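# Line up three dice on the mat by value

## Task

Arrange all three dice so each lies completely on the mat, with their centres collinear along a line running directly outward from the midpoint between the two arm bases. The die with the smallest value must be closest to that midpoint and the die with the largest value farthest. Each die must still show the same top number it shows now and must rest flat. The arrangement must stay put with no robot support, and both grippers must release and back away at the end.

## Robot and tools

Robot: two six-joint arms, left_arm and right_arm, each ending in a two-finger parallel gripper. Base poses in the scene frame: left_arm (-0.044, +0.463, 0) m, quat_wxyz (+1.000, 0, 0, +0.010); right_arm (+0.070, -0.354, 0) m, quat_wxyz (+1.000, 0, 0, -0.022). Their midpoint, where the dice line must start from, is about (0.013, 0.054, 0).

Scene frame: origin on the tabletop between the arms, +z up, +x out across the table, left_arm on the +y side. The arm names say nothing about left or right in an image.

Gripper frame: fingers extend along its +z and close along its x. end_effector_position is the point between the pads; fingertips go 17.5 mm past it. A pure rotation pivots about that point, which is 25 mm toward gripper -y from the last joint's axis. A flat plate juts about 9 cm toward gripper -y from that axis and rotates with the gripper, so watch its clearance.

Row layout (used by both motion tools): 18 numbers, each in [-1, 1], always for both arms: left dx, dy, dz, rx, ry, rz, gripper position, force_limit, speed, then the same nine for the right arm. Optionally 12 more numbers in [0, 1] follow: stiffness scales for each joint, left six then right six in Joint positions order; they persist until rewritten. dx..rz are an offset, not a pose: measured in that gripper's own axes from its measured pose when the action starts (for a call's first action, the last pose a result reported). 1.0 equals 0.6 m or 180 degrees; rx, ry, rz form one rotation vector. The gripper numbers are absolute settings: position +1 = open 50 mm, about -0.65 = pads touching, -1 = close until blocked. force_limit: -1 about 20 N per pad, 0 about 102 N, +1 about 185 N (real force may run ~17% above). speed: -1 = 20 mm/s, 0 = 85, +1 = 150. Resending an arm's previous three gripper numbers leaves it unchanged; a 0 there is a real command.

execute_actions(actions): a list of actions; each action is a list of up to 15 rows, one per 1/30 s step; a shorter list repeats its last row to fill 15 steps. Each row is an offset from the action's start pose, not from the preceding row. An empty list just returns state and images. Each step the command is clipped to within 100 mm and 16 degrees of the measured pose, solved by damped IK with position favoured over orientation, and smoothed with about 0.17 s lag. After an action an arm goes no further than its last clipped pose, so long motions need follow-up actions. Elbows stop just short of straight.

move(target, speed, stop_force, blocking): target is one row as above, offsets from the pose in the latest result that shows one. Each gripper follows a straight line; both paths finish together, lasting 0.5 to 10 s (cut off at 10 s). speed is m/s, 0.002 to 0.5, default 0.25; rotation up to twice that in rad/s. No collision avoidance; grippers lag, drift and may overshoot the speed near full reach. stop_force (9 to 40 N, one value for both, not before 0.2 s of scene time) ends an arm's path when its wrist sensor feels that much extra push against the motion for 2 steps or saturates; the gripper then returns to its position 2 steps earlier and holds. Use it only with slow speed, not while the gripper rotates, and not when lifting off a surface it presses. An arm commanded within 1.5 mm and 0.5 degrees counts as still. Contact above the wrist sensor is not detected. blocking=false returns after 0.5 s (never with stop_force); then only wait or stop are allowed until a result shows the end. The result adds a move: line with the ending (done, off_target, moving, held, contact, fault) and limits (paced = pose clipped; held = a check blocked steps, after which the arm may speed up), plus each gripper's distance from its target. If only one arm is named, the other is done.

wait(seconds 0 to 10): arms keep their last command; returns early if a running move ends. stop(): brakes the running move (needs room); fingers continue. zoom_image(camera, region [x0, y0, x1, y1] pixels, at most 504x504): a closer look at cam_high, cam_low (896x504), cam_left_wrist or cam_right_wrist (504x504 fisheye). Calibration is supplied and may be slightly off. read_manual(section "licences"): legal text only. finished_scene(scene): ends the current scene, given its number; irreversible, so only call once the dice are settled and both grippers are clear.

Results: per arm, gripper position (m), quat_wxyz and velocities (less accurate at long reach), joint positions and torques (noisy, offset), Wrist force and Wrist torque in gripper axes (force points from the surface into the arm; about 4 N offset, up to 2.4 N noise, saturates near 50 N; "no reading" is fine), Hand target lines, and possibly pose unreachable or MOTOR HOT lines. object_status: 0 moving, 1 blocked while opening, 2 blocked while closing (a grip), 3 reached target or pads met (usually empty). Opening in mm is about (250 - position_measured) x 0.202. Changing position by 0.01 or more is needed for new force or speed to apply; to grip softer, open first.

To hold an arm still: in a reply's first call send the offset back to its wanted pose, then zeros. Avoid: knocking anything off the table (task failure); arms hitting or pressing each other; stiff arms pushed into firm surfaces; joint load limits (141 N m for the three big joints, 26.3 N m for wrists, held weight included) or 150 N external force, either of which stops the arm for 10 s; motors reaching 85 C, which brakes the arm. Random tugs on held items or pushes on loose ones can occur. Drops, slams and hard pushes count against you; move gently and smoothly.

Each tool is called after "Call:" as a command line: name --argument value for each argument, lists and objects as JSON in quotes; but a table of rows of numbers goes row by row, as --pt "numbers of a row", without its own name.

## Session

I'll start by looking at the current state of the scene.

Call:
execute_actions --actions '[]'

Scene clock: 0.00 s.
left_arm: end_effector_position=(+0.5714, +0.7104, +0.3499) position_measured=3 object_status=3 end_effector_quat_wxyz=(-0.138, -0.215, +0.967, -0.012) end_effector_velocity=(+0.000, +0.000, -0.000) end_effector_angular_velocity=(-0.001, +0.000, +0.001) | right_arm: end_effector_position=(+0.1335, +0.2730, +0.2553) position_measured=3 object_status=3 end_effector_quat_wxyz=(-0.019, +0.910, +0.409, +0.063) end_effector_velocity=(+0.000, -0.000, -0.000) end_effector_angular_velocity=(-0.000, -0.000, -0.001)
Joint positions: left_arm=[ 0.206 -0.899  0.521 -0.914 -1.592 -1.779] | right_arm=[ 4.891 -1.777 -1.517 -1.346  1.461  2.426]
Joint velocities: left_arm=[ 0.     0.     0.    -0.    -0.001 -0.   ] | right_arm=[ 0.     0.    -0.    -0.001 -0.     0.001]
Joint torques (N m, as the arm reports them, + toward a larger angle): no reading
Motor temperatures (°C, as the motors report them): left_arm=[26 24 24 30 27 32] | right_arm=[27 27 24 30 31 33]
Wrist force (N, on the end effector, along its own x y z axes, offset not removed): no reading
Wrist torque (N m, same axes, about the end effector's origin, offset not removed): no reading
Hand target (left_arm): +0.571, +0.710, +0.350; -0.138, -0.215, +0.967, -0.012
Hand target (right_arm): +0.133, +0.273, +0.255; -0.019, +0.910, +0.409, +0.063
Joint stiffness scale: left_arm=[1. 1. 1. 1. 1. 1.] | right_arm=[1. 1. 1. 1. 1. 1.]

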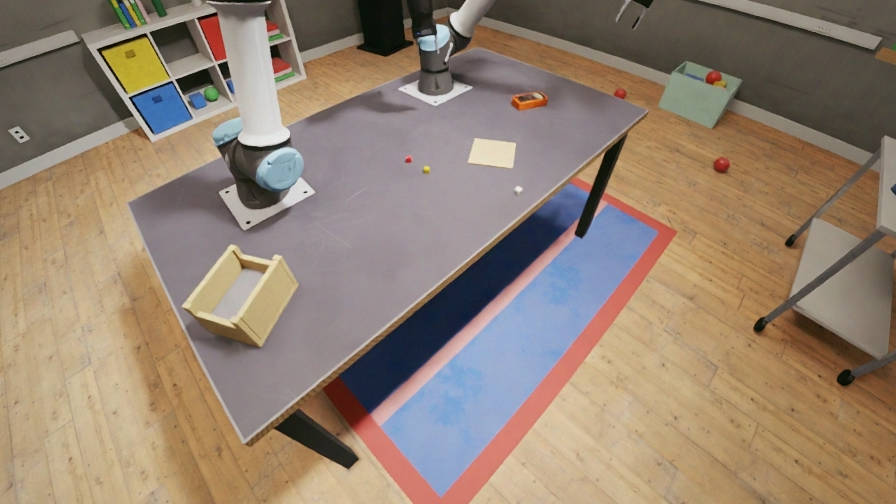

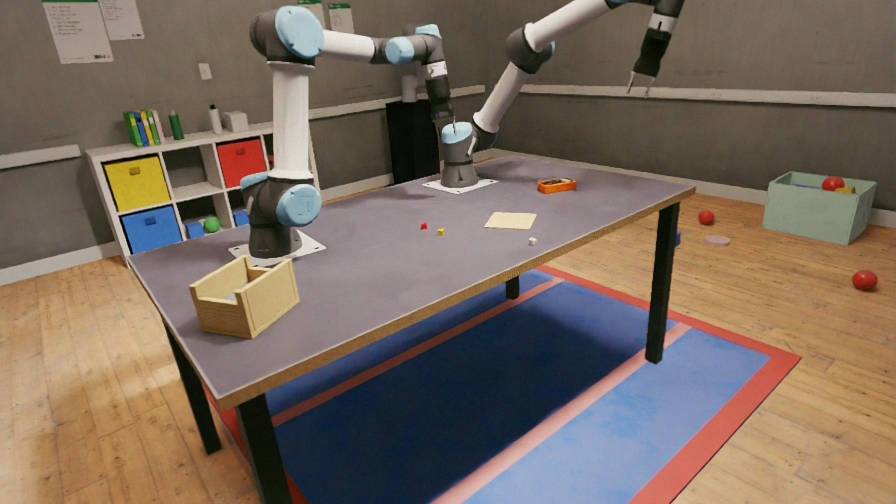

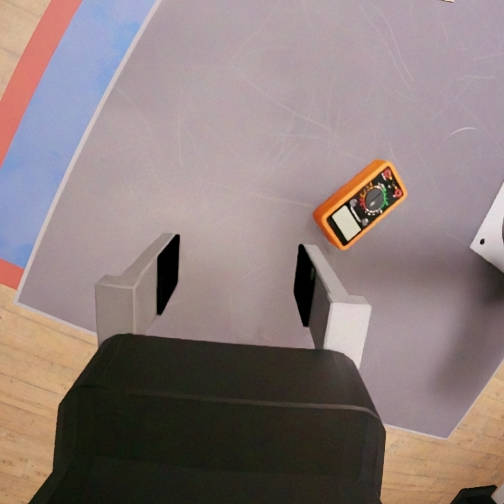

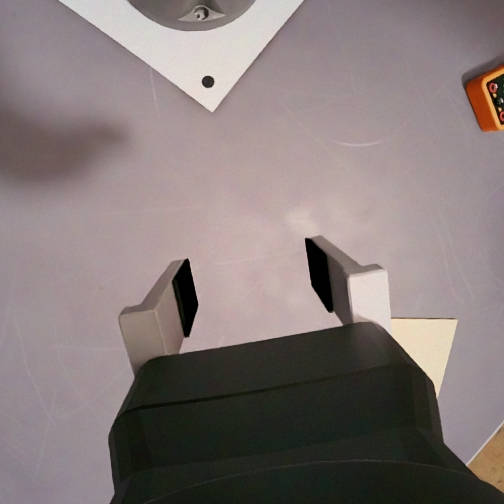

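Call:
zoom_image --camera "cam_high" --region '[390, 125, 540, 210]'

Call:
zoom_image --camera "cam_low" --region '[405, 195, 555, 260]'

Region (390, 125, 540, 210) of cam_high's 896x504 image, scaled by 3.360, with more detail than that image has; it fills the top 286 rows of this view, and the rest is white.

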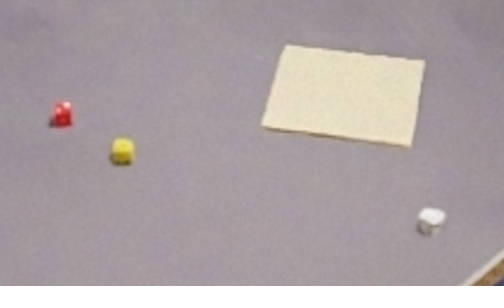

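Region (405, 195, 555, 260) of cam_low's 896x504 image, scaled by 3.360, with more detail than that image has; it fills the top 218 rows of this view, and the rest is white.

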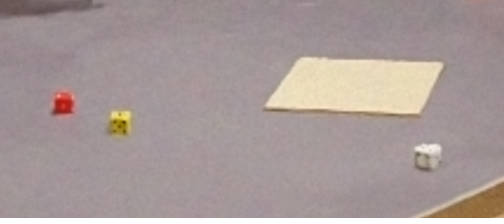

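Call:
zoom_image --camera "cam_high" --region '[398, 148, 438, 180]'

Call:
zoom_image --camera "cam_high" --region '[503, 178, 533, 202]'

Call:
zoom_image --camera "cam_low" --region '[412, 215, 452, 243]'

Call:
zoom_image --camera "cam_low" --region '[517, 230, 547, 254]'

Region (398, 148, 438, 180) of cam_high's 896x504 image, scaled by 12.600, with more detail than that image has; it fills the top 403 rows of this view, and the rest is white.

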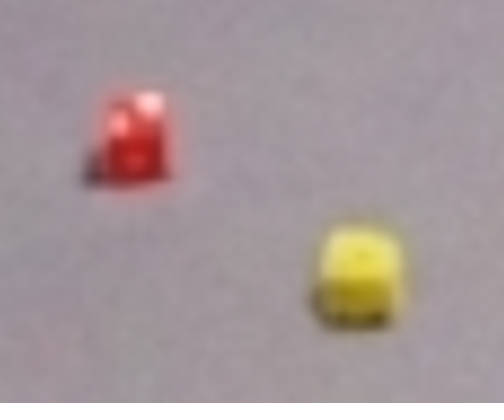

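Region (503, 178, 533, 202) of cam_high's 896x504 image, scaled by 16.800, with more detail than that image has; it fills the top 403 rows of this view, and the rest is white.

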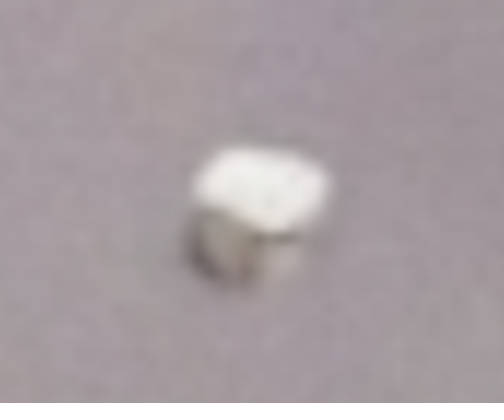

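Region (412, 215, 452, 243) of cam_low's 896x504 image, scaled by 12.600, with more detail than that image has; it fills the top 353 rows of this view, and the rest is white.

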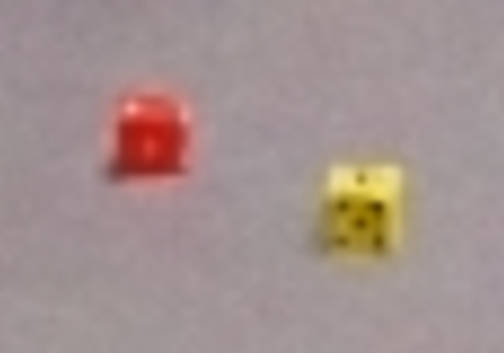

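Region (517, 230, 547, 254) of cam_low's 896x504 image, scaled by 16.800, with more detail than that image has; it fills the top 403 rows of this view, and the rest is white.

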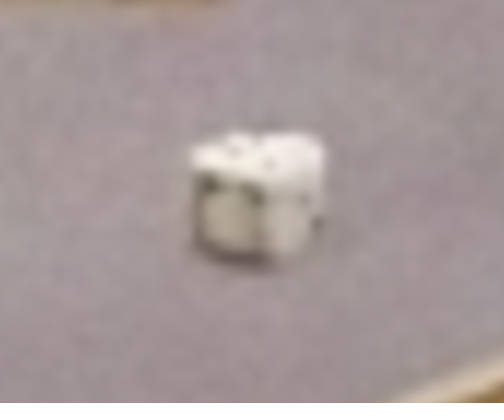

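Call:
zoom_image --camera "cam_high" --region '[385, 50, 485, 120]'

Call:
zoom_image --camera "cam_high" --region '[205, 140, 325, 240]'

Region (385, 50, 485, 120) of cam_high's 896x504 image, scaled by 5.040, with more detail than that image has; it fills the top 353 rows of this view, and the rest is white.

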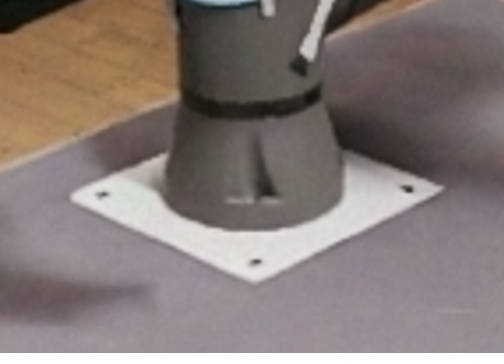

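Region (205, 140, 325, 240) of cam_high's 896x504 image, scaled by 4.200, with more detail than that image has.

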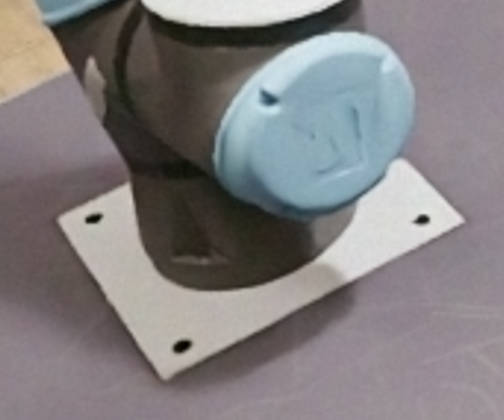

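Call:
zoom_image --camera "cam_low" --region '[410, 150, 510, 210]'

Call:
zoom_image --camera "cam_low" --region '[215, 215, 335, 285]'

Region (410, 150, 510, 210) of cam_low's 896x504 image, scaled by 5.040, with more detail than that image has; it fills the top 302 rows of this view, and the rest is white.

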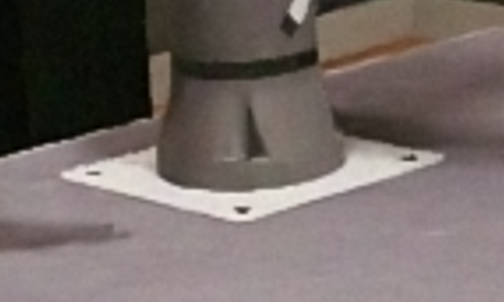

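Region (215, 215, 335, 285) of cam_low's 896x504 image, scaled by 4.200, with more detail than that image has; it fills the top 294 rows of this view, and the rest is white.

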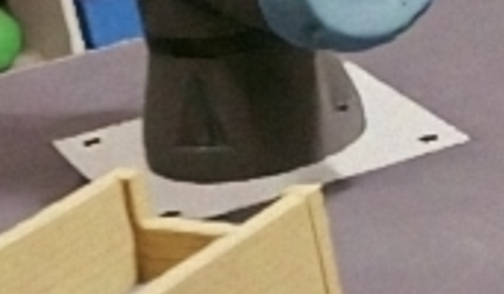

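Call:
move --target '[0.2094,-0.8810,0.4249,0.0672,-0.0672,-0.4134,1,-0.5,0,-0.2228,0.6742,0.1021,0,0,0,1,-0.5,0]' --speed 0.35

Scene clock: 122.63 s.
left_arm: end_effector_position=(+0.6139, +0.1572, +0.1190) position_measured=3 object_status=3 end_effector_quat_wxyz=(+0.001, +0.765, -0.644, -0.001) end_effector_velocity=(-0.001, +0.001, -0.001) end_effector_angular_velocity=(+0.005, +0.002, +0.007) | right_arm: end_effector_position=(+0.3540, -0.0888, +0.1864) position_measured=3 object_status=3 end_effector_quat_wxyz=(-0.019, +0.910, +0.410, +0.065) end_effector_velocity=(-0.000, -0.000, -0.000) end_effector_angular_velocity=(+0.001, +0.001, +0.005)
Joint positions: left_arm=[-0.666 -1.017  1.36  -1.912 -1.573 -3.958] | right_arm=[ 4.256 -1.225 -2.222 -1.139  1.523  1.791]
Joint velocities: left_arm=[-0.001 -0.     0.001  0.004  0.002 -0.007] | right_arm=[-0.001  0.    -0.     0.001  0.002 -0.006]
Joint torques (N m, as the arm reports them, + toward a larger angle): left_arm=[  1.33 -45.81 -26.38  -2.2    0.46  -0.5 ] | right_arm=[-2.83  9.92 26.46  4.11 -0.15 -0.99]
Motor temperatures (°C, as the motors report them): left_arm=[26 24 24 30 27 32] | right_arm=[27 27 24 30 31 33]
Wrist force (N, on the end effector, along its own x y z axes, offset not removed): left_arm=[-2.5 1.1 -2.4] | right_arm=[2.2 -0.4 -0.7]
Wrist torque (N m, same axes, about the end effector's origin, offset not removed): left_arm=[0.29 0.23 0.12] | right_arm=[0.06 -0.39 -0.23]
Hand target (left_arm): +0.616, +0.158, +0.120; +0.000, +0.766, -0.643, -0.001
Hand target (right_arm): +0.354, -0.090, +0.185; -0.019, +0.910, +0.410, +0.064
Off the commanded pose (left_arm): 0.003 m, 0 deg.
Off the commanded pose (right_arm): 0.002 m, 0 deg.
Joint stiffness scale: left_arm=[1. 1. 1. 1. 1. 1.] | right_arm=[1. 1. 1. 1. 1. 1.]
move: done
camera_calibration (this result's frames):
cam_left_wrist: T_world_to_cam=[[0.274844, -0.961467, -0.00653755, -0.0199695], [-0.932305, -0.268158, 0.242691, 0.598256], [-0.235092, -0.0606071, -0.970082, 0.424015], [0, 0, 0, 1]] pos_world=[0.662928, 0.166925, 0.266007]
cam_right_wrist: T_world_to_cam=[[0.753044, 0.639243, 0.155863, -0.232452], [0.607688, -0.766524, 0.20774, -0.310709], [0.252268, -0.0617214, -0.965687, 0.239578], [0, 0, 0, 1]] pos_world=[0.303423, -0.0747853, 0.332134]

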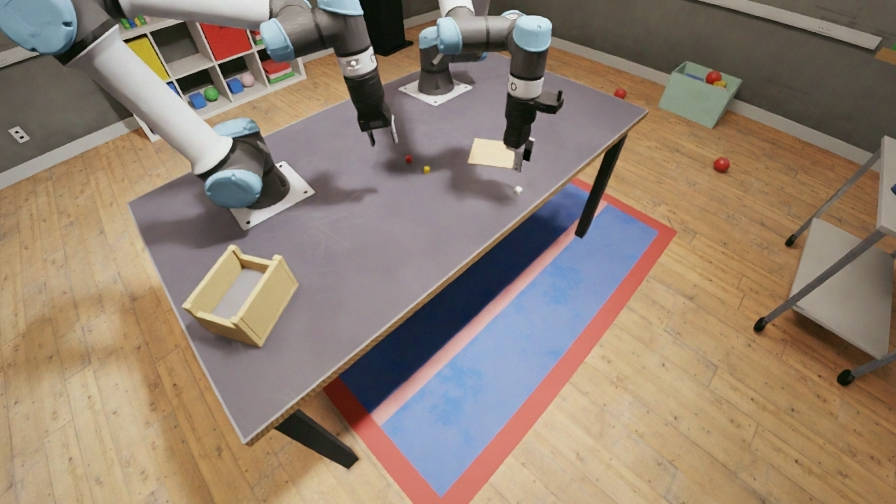

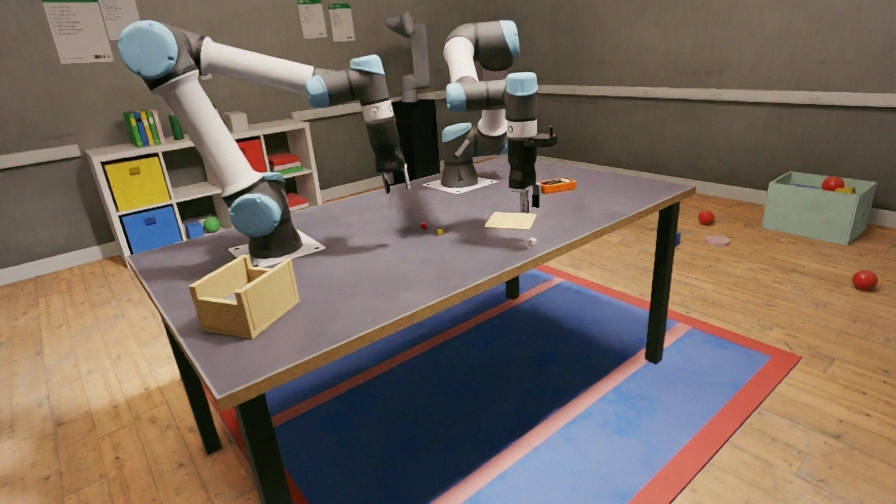

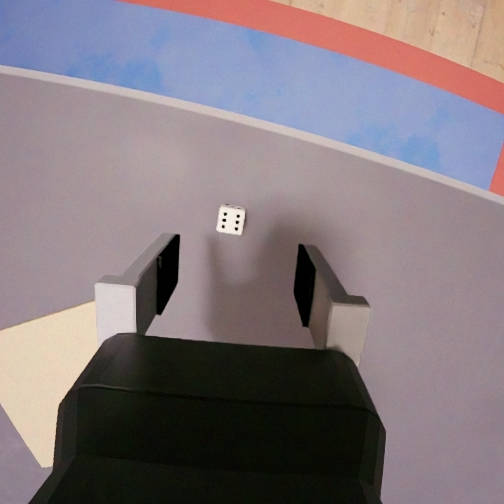

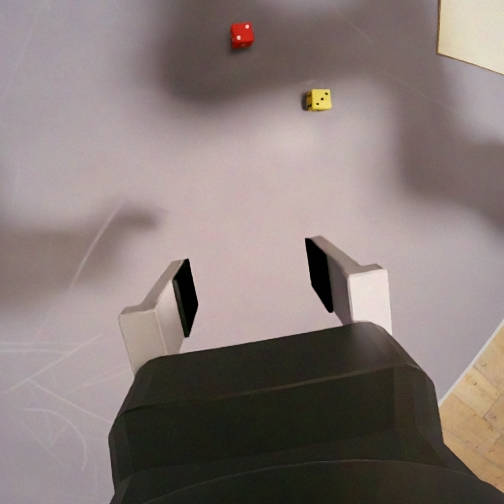

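Call:
zoom_image --camera "cam_left_wrist" --region '[190, 180, 280, 260]'

Call:
zoom_image --camera "cam_right_wrist" --region '[210, 5, 280, 65]'

Call:
zoom_image --camera "cam_right_wrist" --region '[285, 70, 355, 130]'

Region (190, 180, 280, 260) of cam_left_wrist's 504x504 image, scaled by 5.600, with more detail than that image has.

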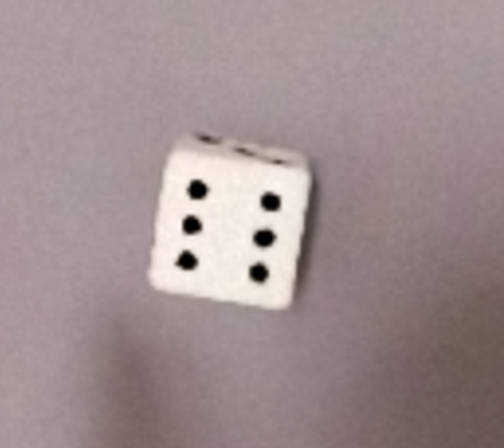

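Region (210, 5, 280, 65) of cam_right_wrist's 504x504 image, scaled by 7.200, with more detail than that image has; it fills the top 432 rows of this view, and the rest is white.

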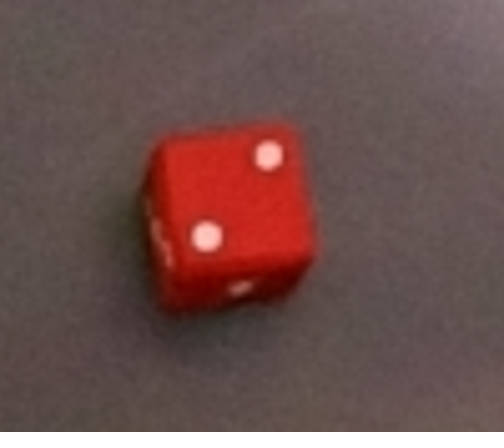

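Region (285, 70, 355, 130) of cam_right_wrist's 504x504 image, scaled by 7.200, with more detail than that image has; it fills the top 432 rows of this view, and the rest is white.

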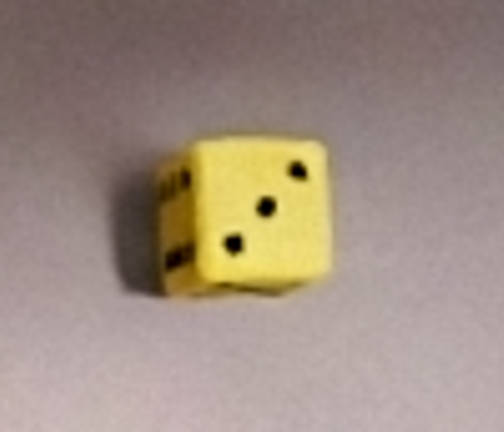

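Call:
zoom_image --camera "cam_left_wrist" --region '[140, 220, 340, 340]'

Region (140, 220, 340, 340) of cam_left_wrist's 504x504 image, scaled by 2.520, with more detail than that image has; it fills the top 302 rows of this view, and the rest is white.

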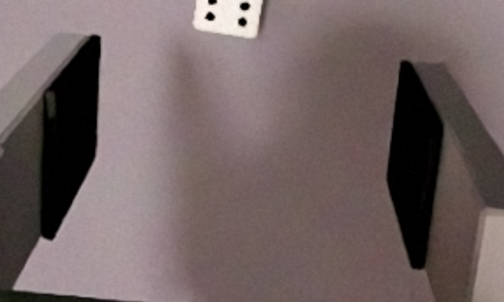

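Call:
move --target '[-0.0117,-0.0032,0.1383,0,0,0.022,1,-0.5,0,0,0,0,0,0,0,1,-0.5,0]' --speed 0.2

Scene clock: 185.10 s.
left_arm: end_effector_position=(+0.6138, +0.1631, +0.0357) position_measured=3 object_status=3 end_effector_quat_wxyz=(+0.001, +0.742, -0.671, -0.002) end_effector_velocity=(+0.001, -0.001, +0.000) end_effector_angular_velocity=(-0.003, -0.005, -0.002) | right_arm: end_effector_position=(+0.3540, -0.0888, +0.1864) position_measured=3 object_status=3 end_effector_quat_wxyz=(-0.019, +0.909, +0.410, +0.065) end_effector_velocity=(-0.000, -0.000, -0.000) end_effector_angular_velocity=(-0.001, +0.001, -0.001)
Joint positions: left_arm=[-0.657 -0.94   1.467 -2.094 -1.572 -3.879] | right_arm=[ 4.256 -1.225 -2.222 -1.139  1.523  1.791]
Joint velocities: left_arm=[ 0.    -0.     0.001 -0.007  0.001  0.002] | right_arm=[-0.001 -0.    -0.001 -0.     0.     0.001]
Joint torques (N m, as the arm reports them, + toward a larger angle): left_arm=[  1.89 -48.53 -20.12  -3.49  -0.07   0.05] | right_arm=[ 0.8  10.16 27.92  3.4  -0.4  -0.11]
Motor temperatures (°C, as the motors report them): left_arm=[26 24 25 30 27 32] | right_arm=[27 27 24 30 31 33]
Wrist force (N, on the end effector, along its own x y z axes, offset not removed): left_arm=[-2.6 1.5 -1.1] | right_arm=[-1.9 0.1 0.6]
Wrist torque (N m, same axes, about the end effector's origin, offset not removed): left_arm=[0.13 0.38 -0.03] | right_arm=[0.06 0.31 0.03]
Hand target (left_arm): +0.614, +0.164, +0.036; +0.001, +0.742, -0.670, -0.001
Hand target (right_arm): +0.354, -0.089, +0.186; -0.019, +0.910, +0.410, +0.065
Off the commanded pose (left_arm): 0.001 m, 0 deg.
Off the commanded pose (right_arm): 0.000 m, 0 deg.
Joint stiffness scale: left_arm=[1. 1. 1. 1. 1. 1.] | right_arm=[1. 1. 1. 1. 1. 1.]
move: done
camera_calibration (this result's frames):
cam_left_wrist: T_world_to_cam=[[0.20645, -0.978428, -0.00756183, 0.0299708], [-0.948656, -0.202049, 0.243367, 0.619177], [-0.239645, -0.0430696, -0.969905, 0.343544], [0, 0, 0, 1]] pos_world=[0.663527, 0.169225, 0.182745]
cam_right_wrist: T_world_to_cam=[[0.752781, 0.639551, 0.15587, -0.232324], [0.60804, -0.766285, 0.207595, -0.310768], [0.252208, -0.0614981, -0.965717, 0.239642], [0, 0, 0, 1]] pos_world=[0.303409, -0.0748156, 0.332152]

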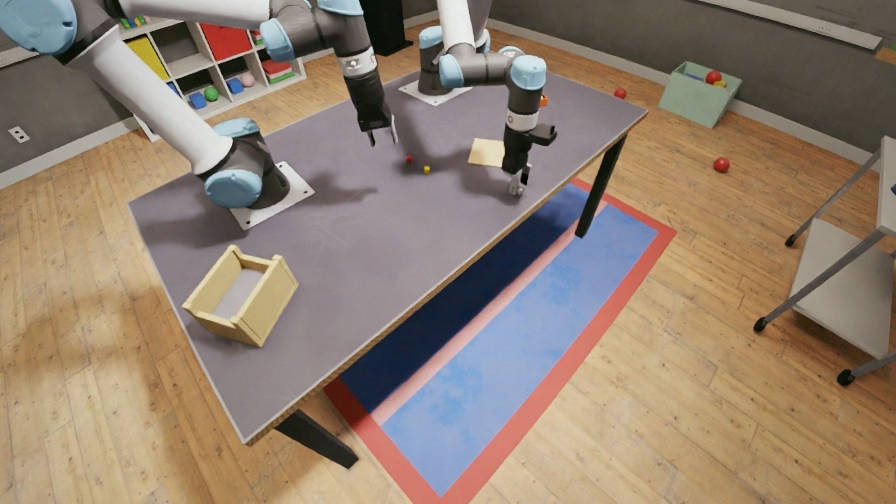

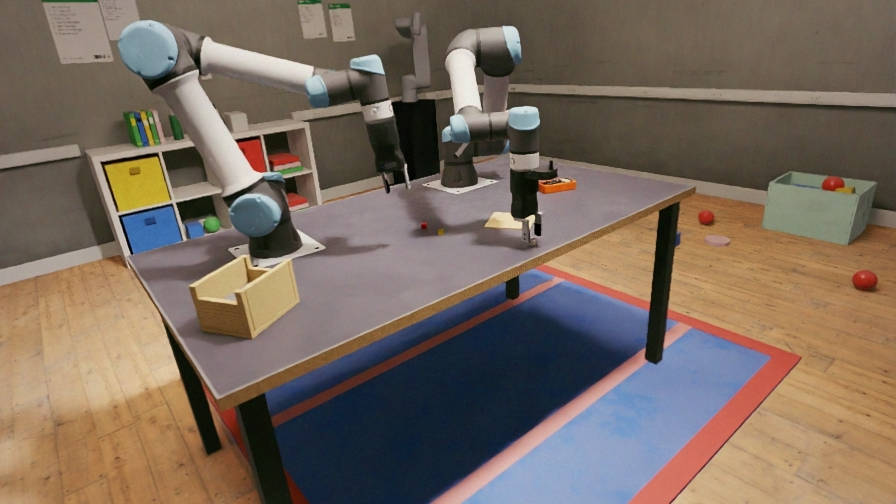

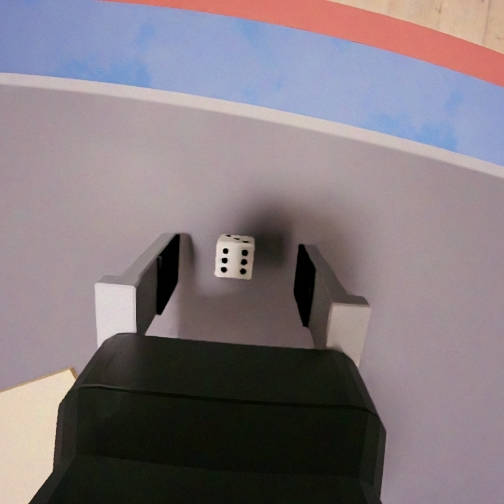

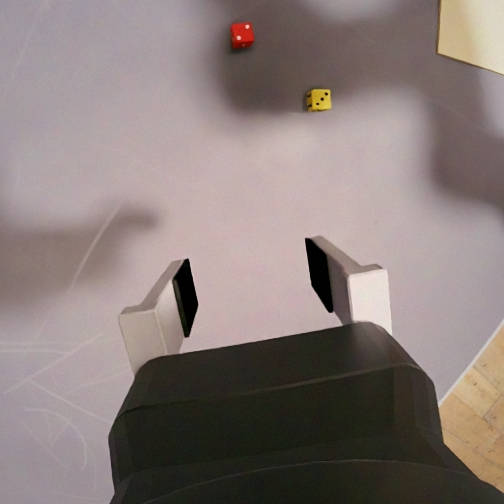

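Call:
zoom_image --camera "cam_left_wrist" --region '[160, 215, 320, 315]'

Call:
zoom_image --camera "cam_low" --region '[505, 205, 560, 255]'

Call:
zoom_image --camera "cam_high" --region '[495, 155, 545, 205]'

Region (160, 215, 320, 315) of cam_left_wrist's 504x504 image, scaled by 3.150, with more detail than that image has; it fills the top 315 rows of this view, and the rest is white.

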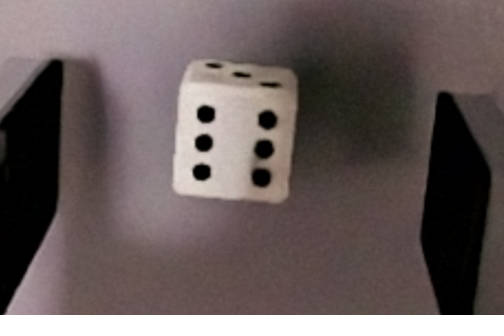

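Region (505, 205, 560, 255) of cam_low's 896x504 image, scaled by 9.164, with more detail than that image has; it fills the top 458 rows of this view, and the rest is white.

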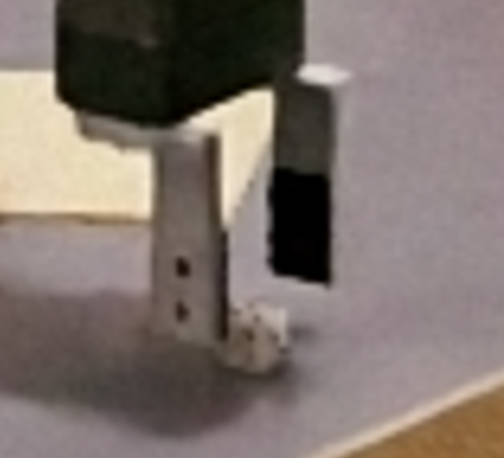

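Region (495, 155, 545, 205) of cam_high's 896x504 image, scaled by 10.080, with more detail than that image has.

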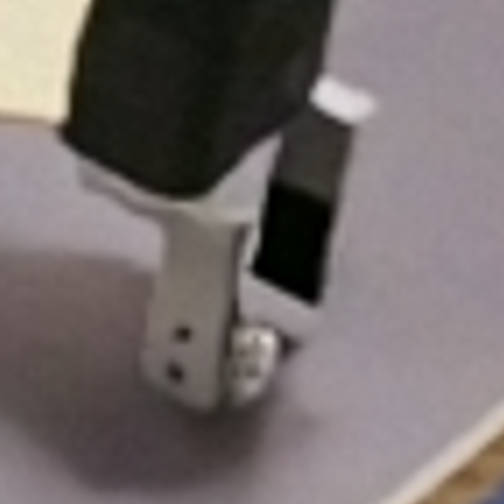

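Call:
move --target '[-0.0025,0,0.0245,0,0,0,-1,-0.5,-0.8,0,0,0,0,0,0,1,-0.5,0]' --speed 0.04 --stop_force 15

Scene clock: 209.10 s.
left_arm: end_effector_position=(+0.6144, +0.1626, +0.0235) position_measured=180 object_status=2 end_effector_quat_wxyz=(+0.001, +0.741, -0.671, +0.000) end_effector_velocity=(-0.000, -0.000, +0.000) end_effector_angular_velocity=(-0.001, +0.000, +0.001) | right_arm: end_effector_position=(+0.3540, -0.0888, +0.1864) position_measured=3 object_status=3 end_effector_quat_wxyz=(-0.019, +0.909, +0.410, +0.065) end_effector_velocity=(-0.000, +0.000, -0.000) end_effector_angular_velocity=(+0.000, +0.000, -0.001)
Joint positions: left_arm=[-0.657 -0.926  1.479 -2.124 -1.572 -3.878] | right_arm=[ 4.256 -1.225 -2.222 -1.139  1.523  1.791]
Joint velocities: left_arm=[-0.    -0.001  0.    -0.    -0.001 -0.001] | right_arm=[ 0.    -0.    -0.     0.     0.     0.001]
Joint torques (N m, as the arm reports them, + toward a larger angle): left_arm=[  0.54 -46.11 -18.19  -3.46   0.01   0.13] | right_arm=[ 1.13 10.16 28.53  3.37 -0.19 -0.32]
Motor temperatures (°C, as the motors report them): left_arm=[26 24 25 30 27 32] | right_arm=[27 27 24 30 31 33]
Wrist force (N, on the end effector, along its own x y z axes, offset not removed): left_arm=[0.5 1.3 1.1] | right_arm=[-1.9 1.8 -3.7]
Wrist torque (N m, same axes, about the end effector's origin, offset not removed): left_arm=[0.47 -0.08 0.06] | right_arm=[0.30 0.06 0.12]
Hand target (left_arm): +0.614, +0.165, +0.021; +0.001, +0.742, -0.671, -0.002
Hand target (right_arm): +0.354, -0.089, +0.186; -0.019, +0.909, +0.410, +0.065
Off the commanded pose (left_arm): 0.003 m, 0 deg.
Off the commanded pose (right_arm): 0.000 m, 0 deg.
Joint stiffness scale: left_arm=[1. 1. 1. 1. 1. 1.] | right_arm=[1. 1. 1. 1. 1. 1.]
move: done
camera_calibration (this result's frames):
cam_left_wrist: T_world_to_cam=[[0.205488, -0.978648, -0.00477949, 0.0299049], [-0.949583, -0.200562, 0.240972, 0.622984], [-0.236785, -0.0449783, -0.97052, 0.330319], [0, 0, 0, 1]] pos_world=[0.663644, 0.169071, 0.170603]
cam_right_wrist: T_world_to_cam=[[0.752781, 0.639551, 0.15587, -0.232324], [0.608039, -0.766285, 0.207594, -0.310768], [0.252208, -0.061498, -0.965717, 0.239642], [0, 0, 0, 1]] pos_world=[0.303409, -0.0748156, 0.332152]

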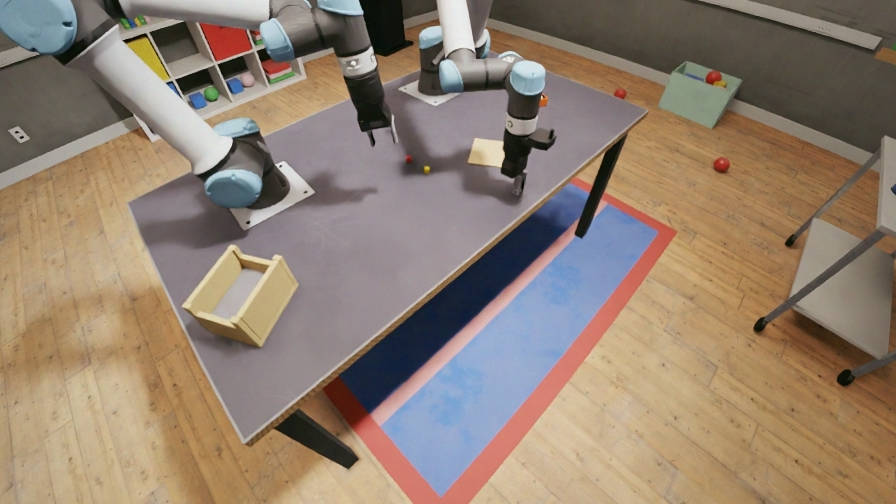

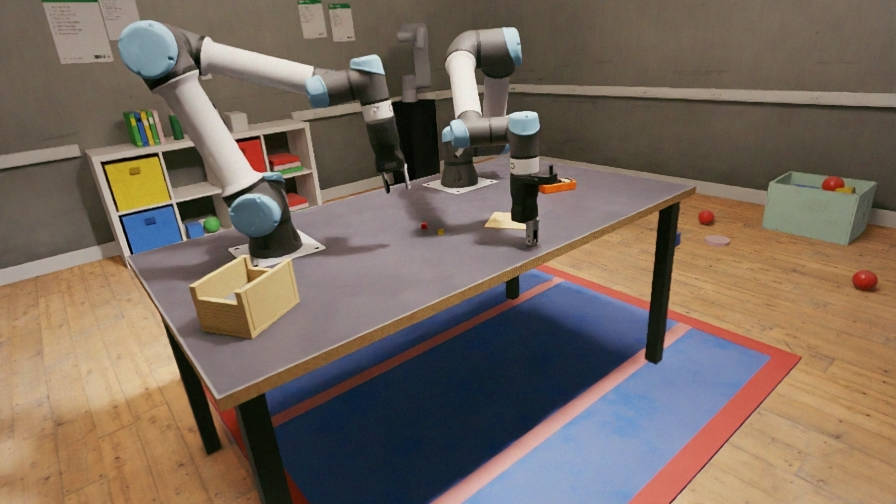

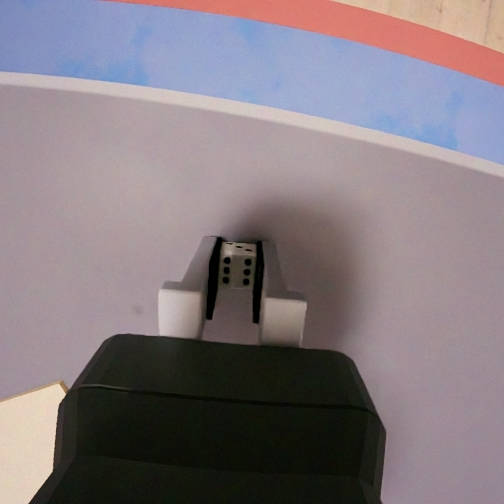

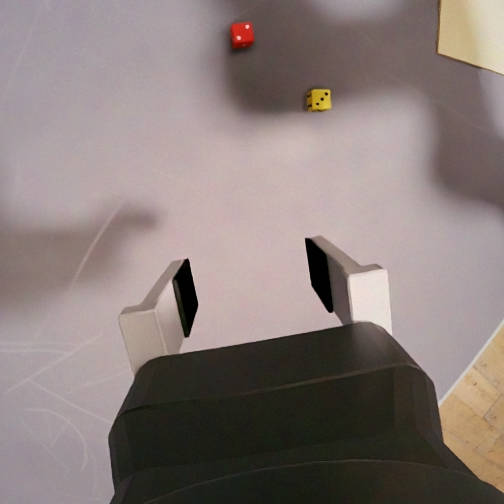

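Call:
zoom_image --camera "cam_left_wrist" --region '[180, 220, 300, 330]'

Call:
zoom_image --camera "cam_low" --region '[505, 205, 560, 255]'

Call:
zoom_image --camera "cam_left_wrist" --region '[0, 350, 120, 504]'

Call:
zoom_image --camera "cam_right_wrist" --region '[404, 0, 504, 100]'

Region (180, 220, 300, 330) of cam_left_wrist's 504x504 image, scaled by 4.200, with more detail than that image has; it fills the top 462 rows of this view, and the rest is white.

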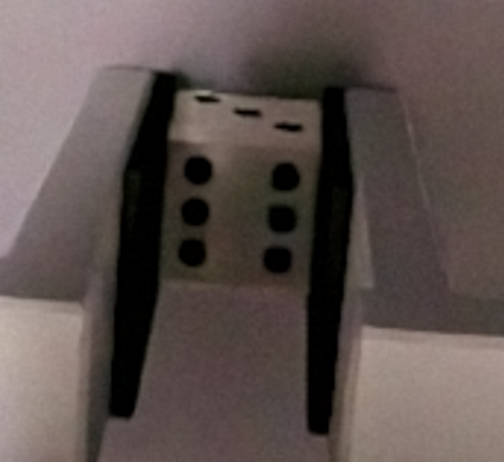

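Region (505, 205, 560, 255) of cam_low's 896x504 image, scaled by 9.164, with more detail than that image has; it fills the top 458 rows of this view, and the rest is white.

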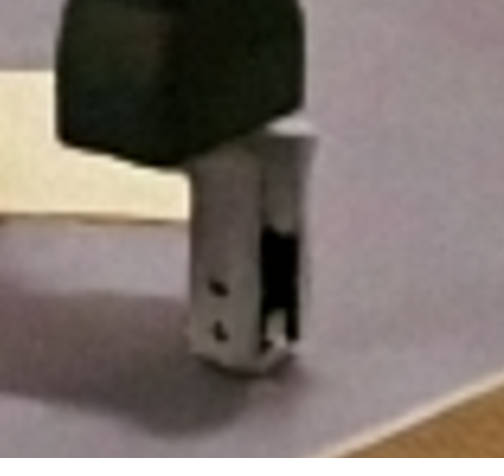

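Region (0, 350, 120, 504) of cam_left_wrist's 504x504 image, scaled by 3.273, with more detail than that image has; it fills the left 393 columns of this view, and the rest is white.

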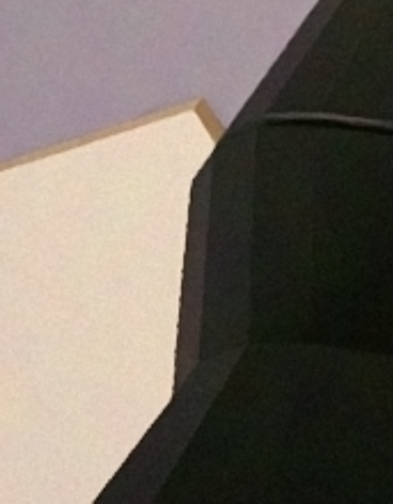

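Region (404, 0, 504, 100) of cam_right_wrist's 504x504 image, scaled by 5.040, with more detail than that image has.

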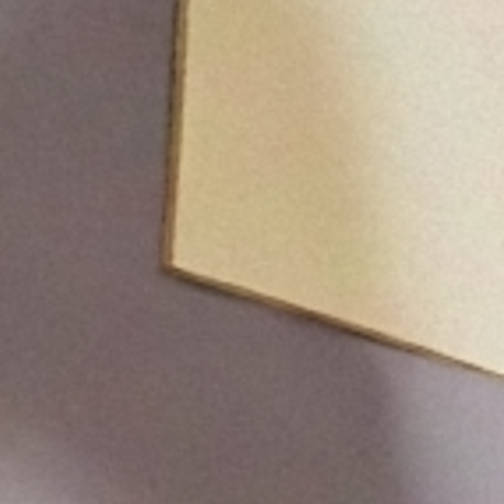

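Call:
move --target '[-0.2227,0.2170,-0.0692,0,0,-0.1153,-1,-0.5,-0.8,-0.104,0.2853,-0.0155,0,0,0,1,-0.5,0]' --speed 0.25

Scene clock: 262.03 s.
left_arm: end_effector_position=(+0.4728, +0.2822, +0.0653) position_measured=180 object_status=2 end_effector_quat_wxyz=(+0.001, +0.850, -0.527, +0.000) end_effector_velocity=(-0.001, +0.001, -0.001) end_effector_angular_velocity=(+0.002, +0.001, +0.006) | right_arm: end_effector_position=(+0.4392, -0.2495, +0.1904) position_measured=3 object_status=3 end_effector_quat_wxyz=(-0.018, +0.909, +0.410, +0.065) end_effector_velocity=(-0.001, -0.000, +0.000) end_effector_angular_velocity=(+0.004, +0.002, +0.012)
Joint positions: left_arm=[-0.644 -1.331  1.981 -2.222 -1.573 -4.226] | right_arm=[ 3.736 -1.254 -2.195 -1.13   1.589  1.275]
Joint velocities: left_arm=[-0.001 -0.     0.004 -0.001  0.001 -0.007] | right_arm=[-0.004 -0.     0.001 -0.001  0.007 -0.016]
Joint torques (N m, as the arm reports them, + toward a larger angle): left_arm=[ -0.53 -32.85 -17.49  -3.3    0.46  -0.5 ] | right_arm=[-2.71  8.97 29.88  3.72 -0.06 -0.69]
Motor temperatures (°C, as the motors report them): left_arm=[26 24 25 30 27 32] | right_arm=[27 27 24 30 31 33]
Wrist force (N, on the end effector, along its own x y z axes, offset not removed): left_arm=[0.0 3.4 1.6] | right_arm=[1.4 0.5 1.2]
Wrist torque (N m, same axes, about the end effector's origin, offset not removed): left_arm=[0.60 0.09 0.03] | right_arm=[0.29 -0.29 0.13]
Hand target (left_arm): +0.472, +0.283, +0.065; +0.001, +0.850, -0.526, +0.000
Hand target (right_arm): +0.441, -0.250, +0.191; -0.018, +0.909, +0.410, +0.065
Off the commanded pose (left_arm): 0.001 m, 0 deg.
Off the commanded pose (right_arm): 0.001 m, 0 deg.
Joint stiffness scale: left_arm=[1. 1. 1. 1. 1. 1.] | right_arm=[1. 1. 1. 1. 1. 1.]
move: done
camera_calibration (this result's frames):
cam_left_wrist: T_world_to_cam=[[0.53869, -0.842493, -0.00435478, -0.0197797], [-0.816842, -0.523541, 0.242226, 0.53074], [-0.206353, -0.126927, -0.97021, 0.351498], [0, 0, 0, 1]] pos_world=[0.516719, 0.305814, 0.212382]
cam_right_wrist: T_world_to_cam=[[0.752291, 0.640138, 0.155825, -0.193929], [0.608004, -0.765652, 0.21002, -0.486886], [0.253749, -0.0632537, -0.9652, 0.210904], [0, 0, 0, 1]] pos_world=[0.388403, -0.235303, 0.33604]

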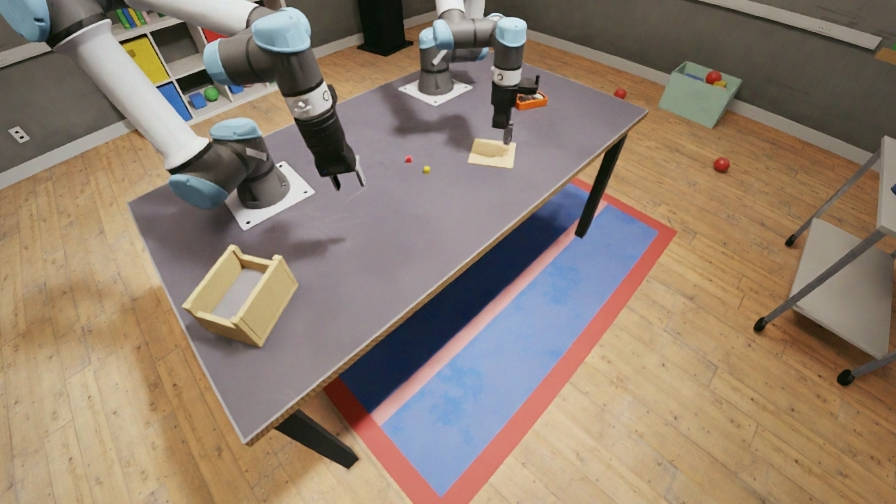

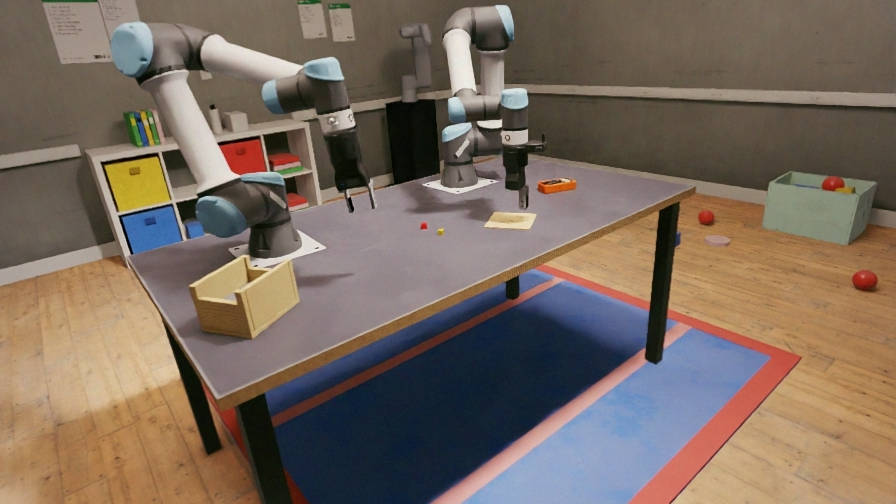

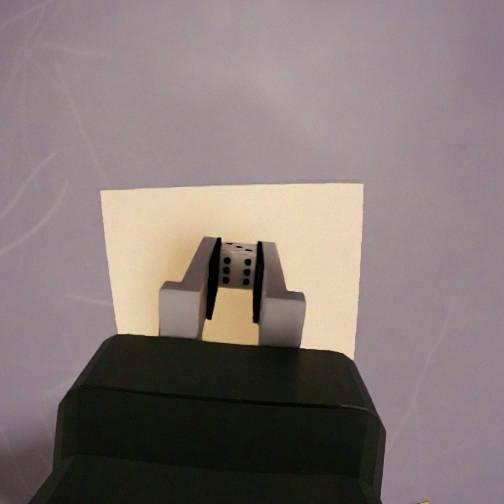

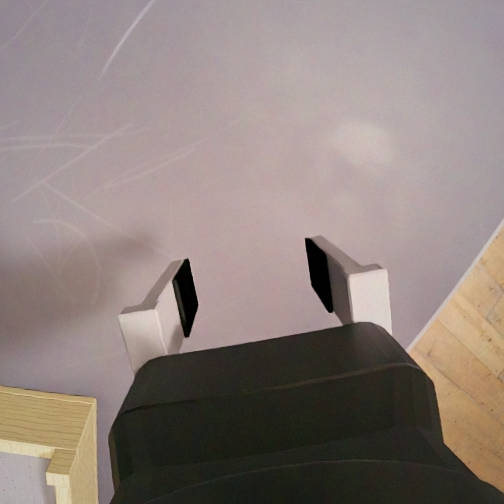

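Call:
zoom_image --camera "cam_left_wrist" --region '[80, 170, 140, 220]'

Call:
zoom_image --camera "cam_left_wrist" --region '[330, 160, 390, 210]'

Call:
zoom_image --camera "cam_left_wrist" --region '[180, 220, 300, 330]'

Region (80, 170, 140, 220) of cam_left_wrist's 504x504 image, scaled by 8.400, with more detail than that image has.

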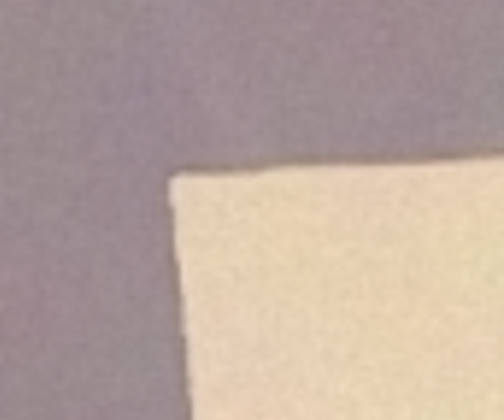

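Region (330, 160, 390, 210) of cam_left_wrist's 504x504 image, scaled by 8.400, with more detail than that image has.

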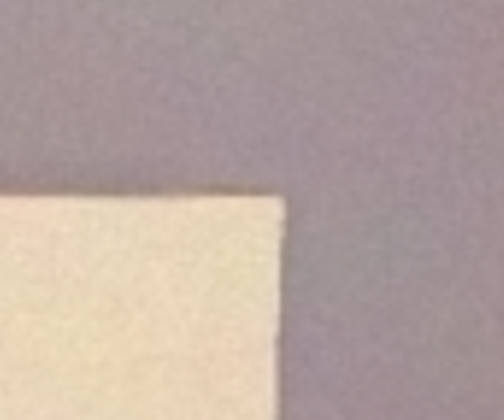

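Region (180, 220, 300, 330) of cam_left_wrist's 504x504 image, scaled by 4.200, with more detail than that image has; it fills the top 462 rows of this view, and the rest is white.

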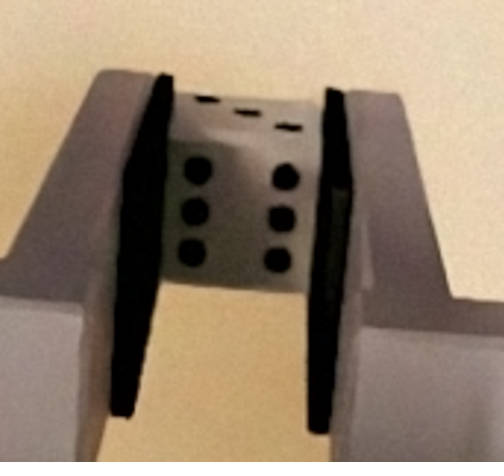

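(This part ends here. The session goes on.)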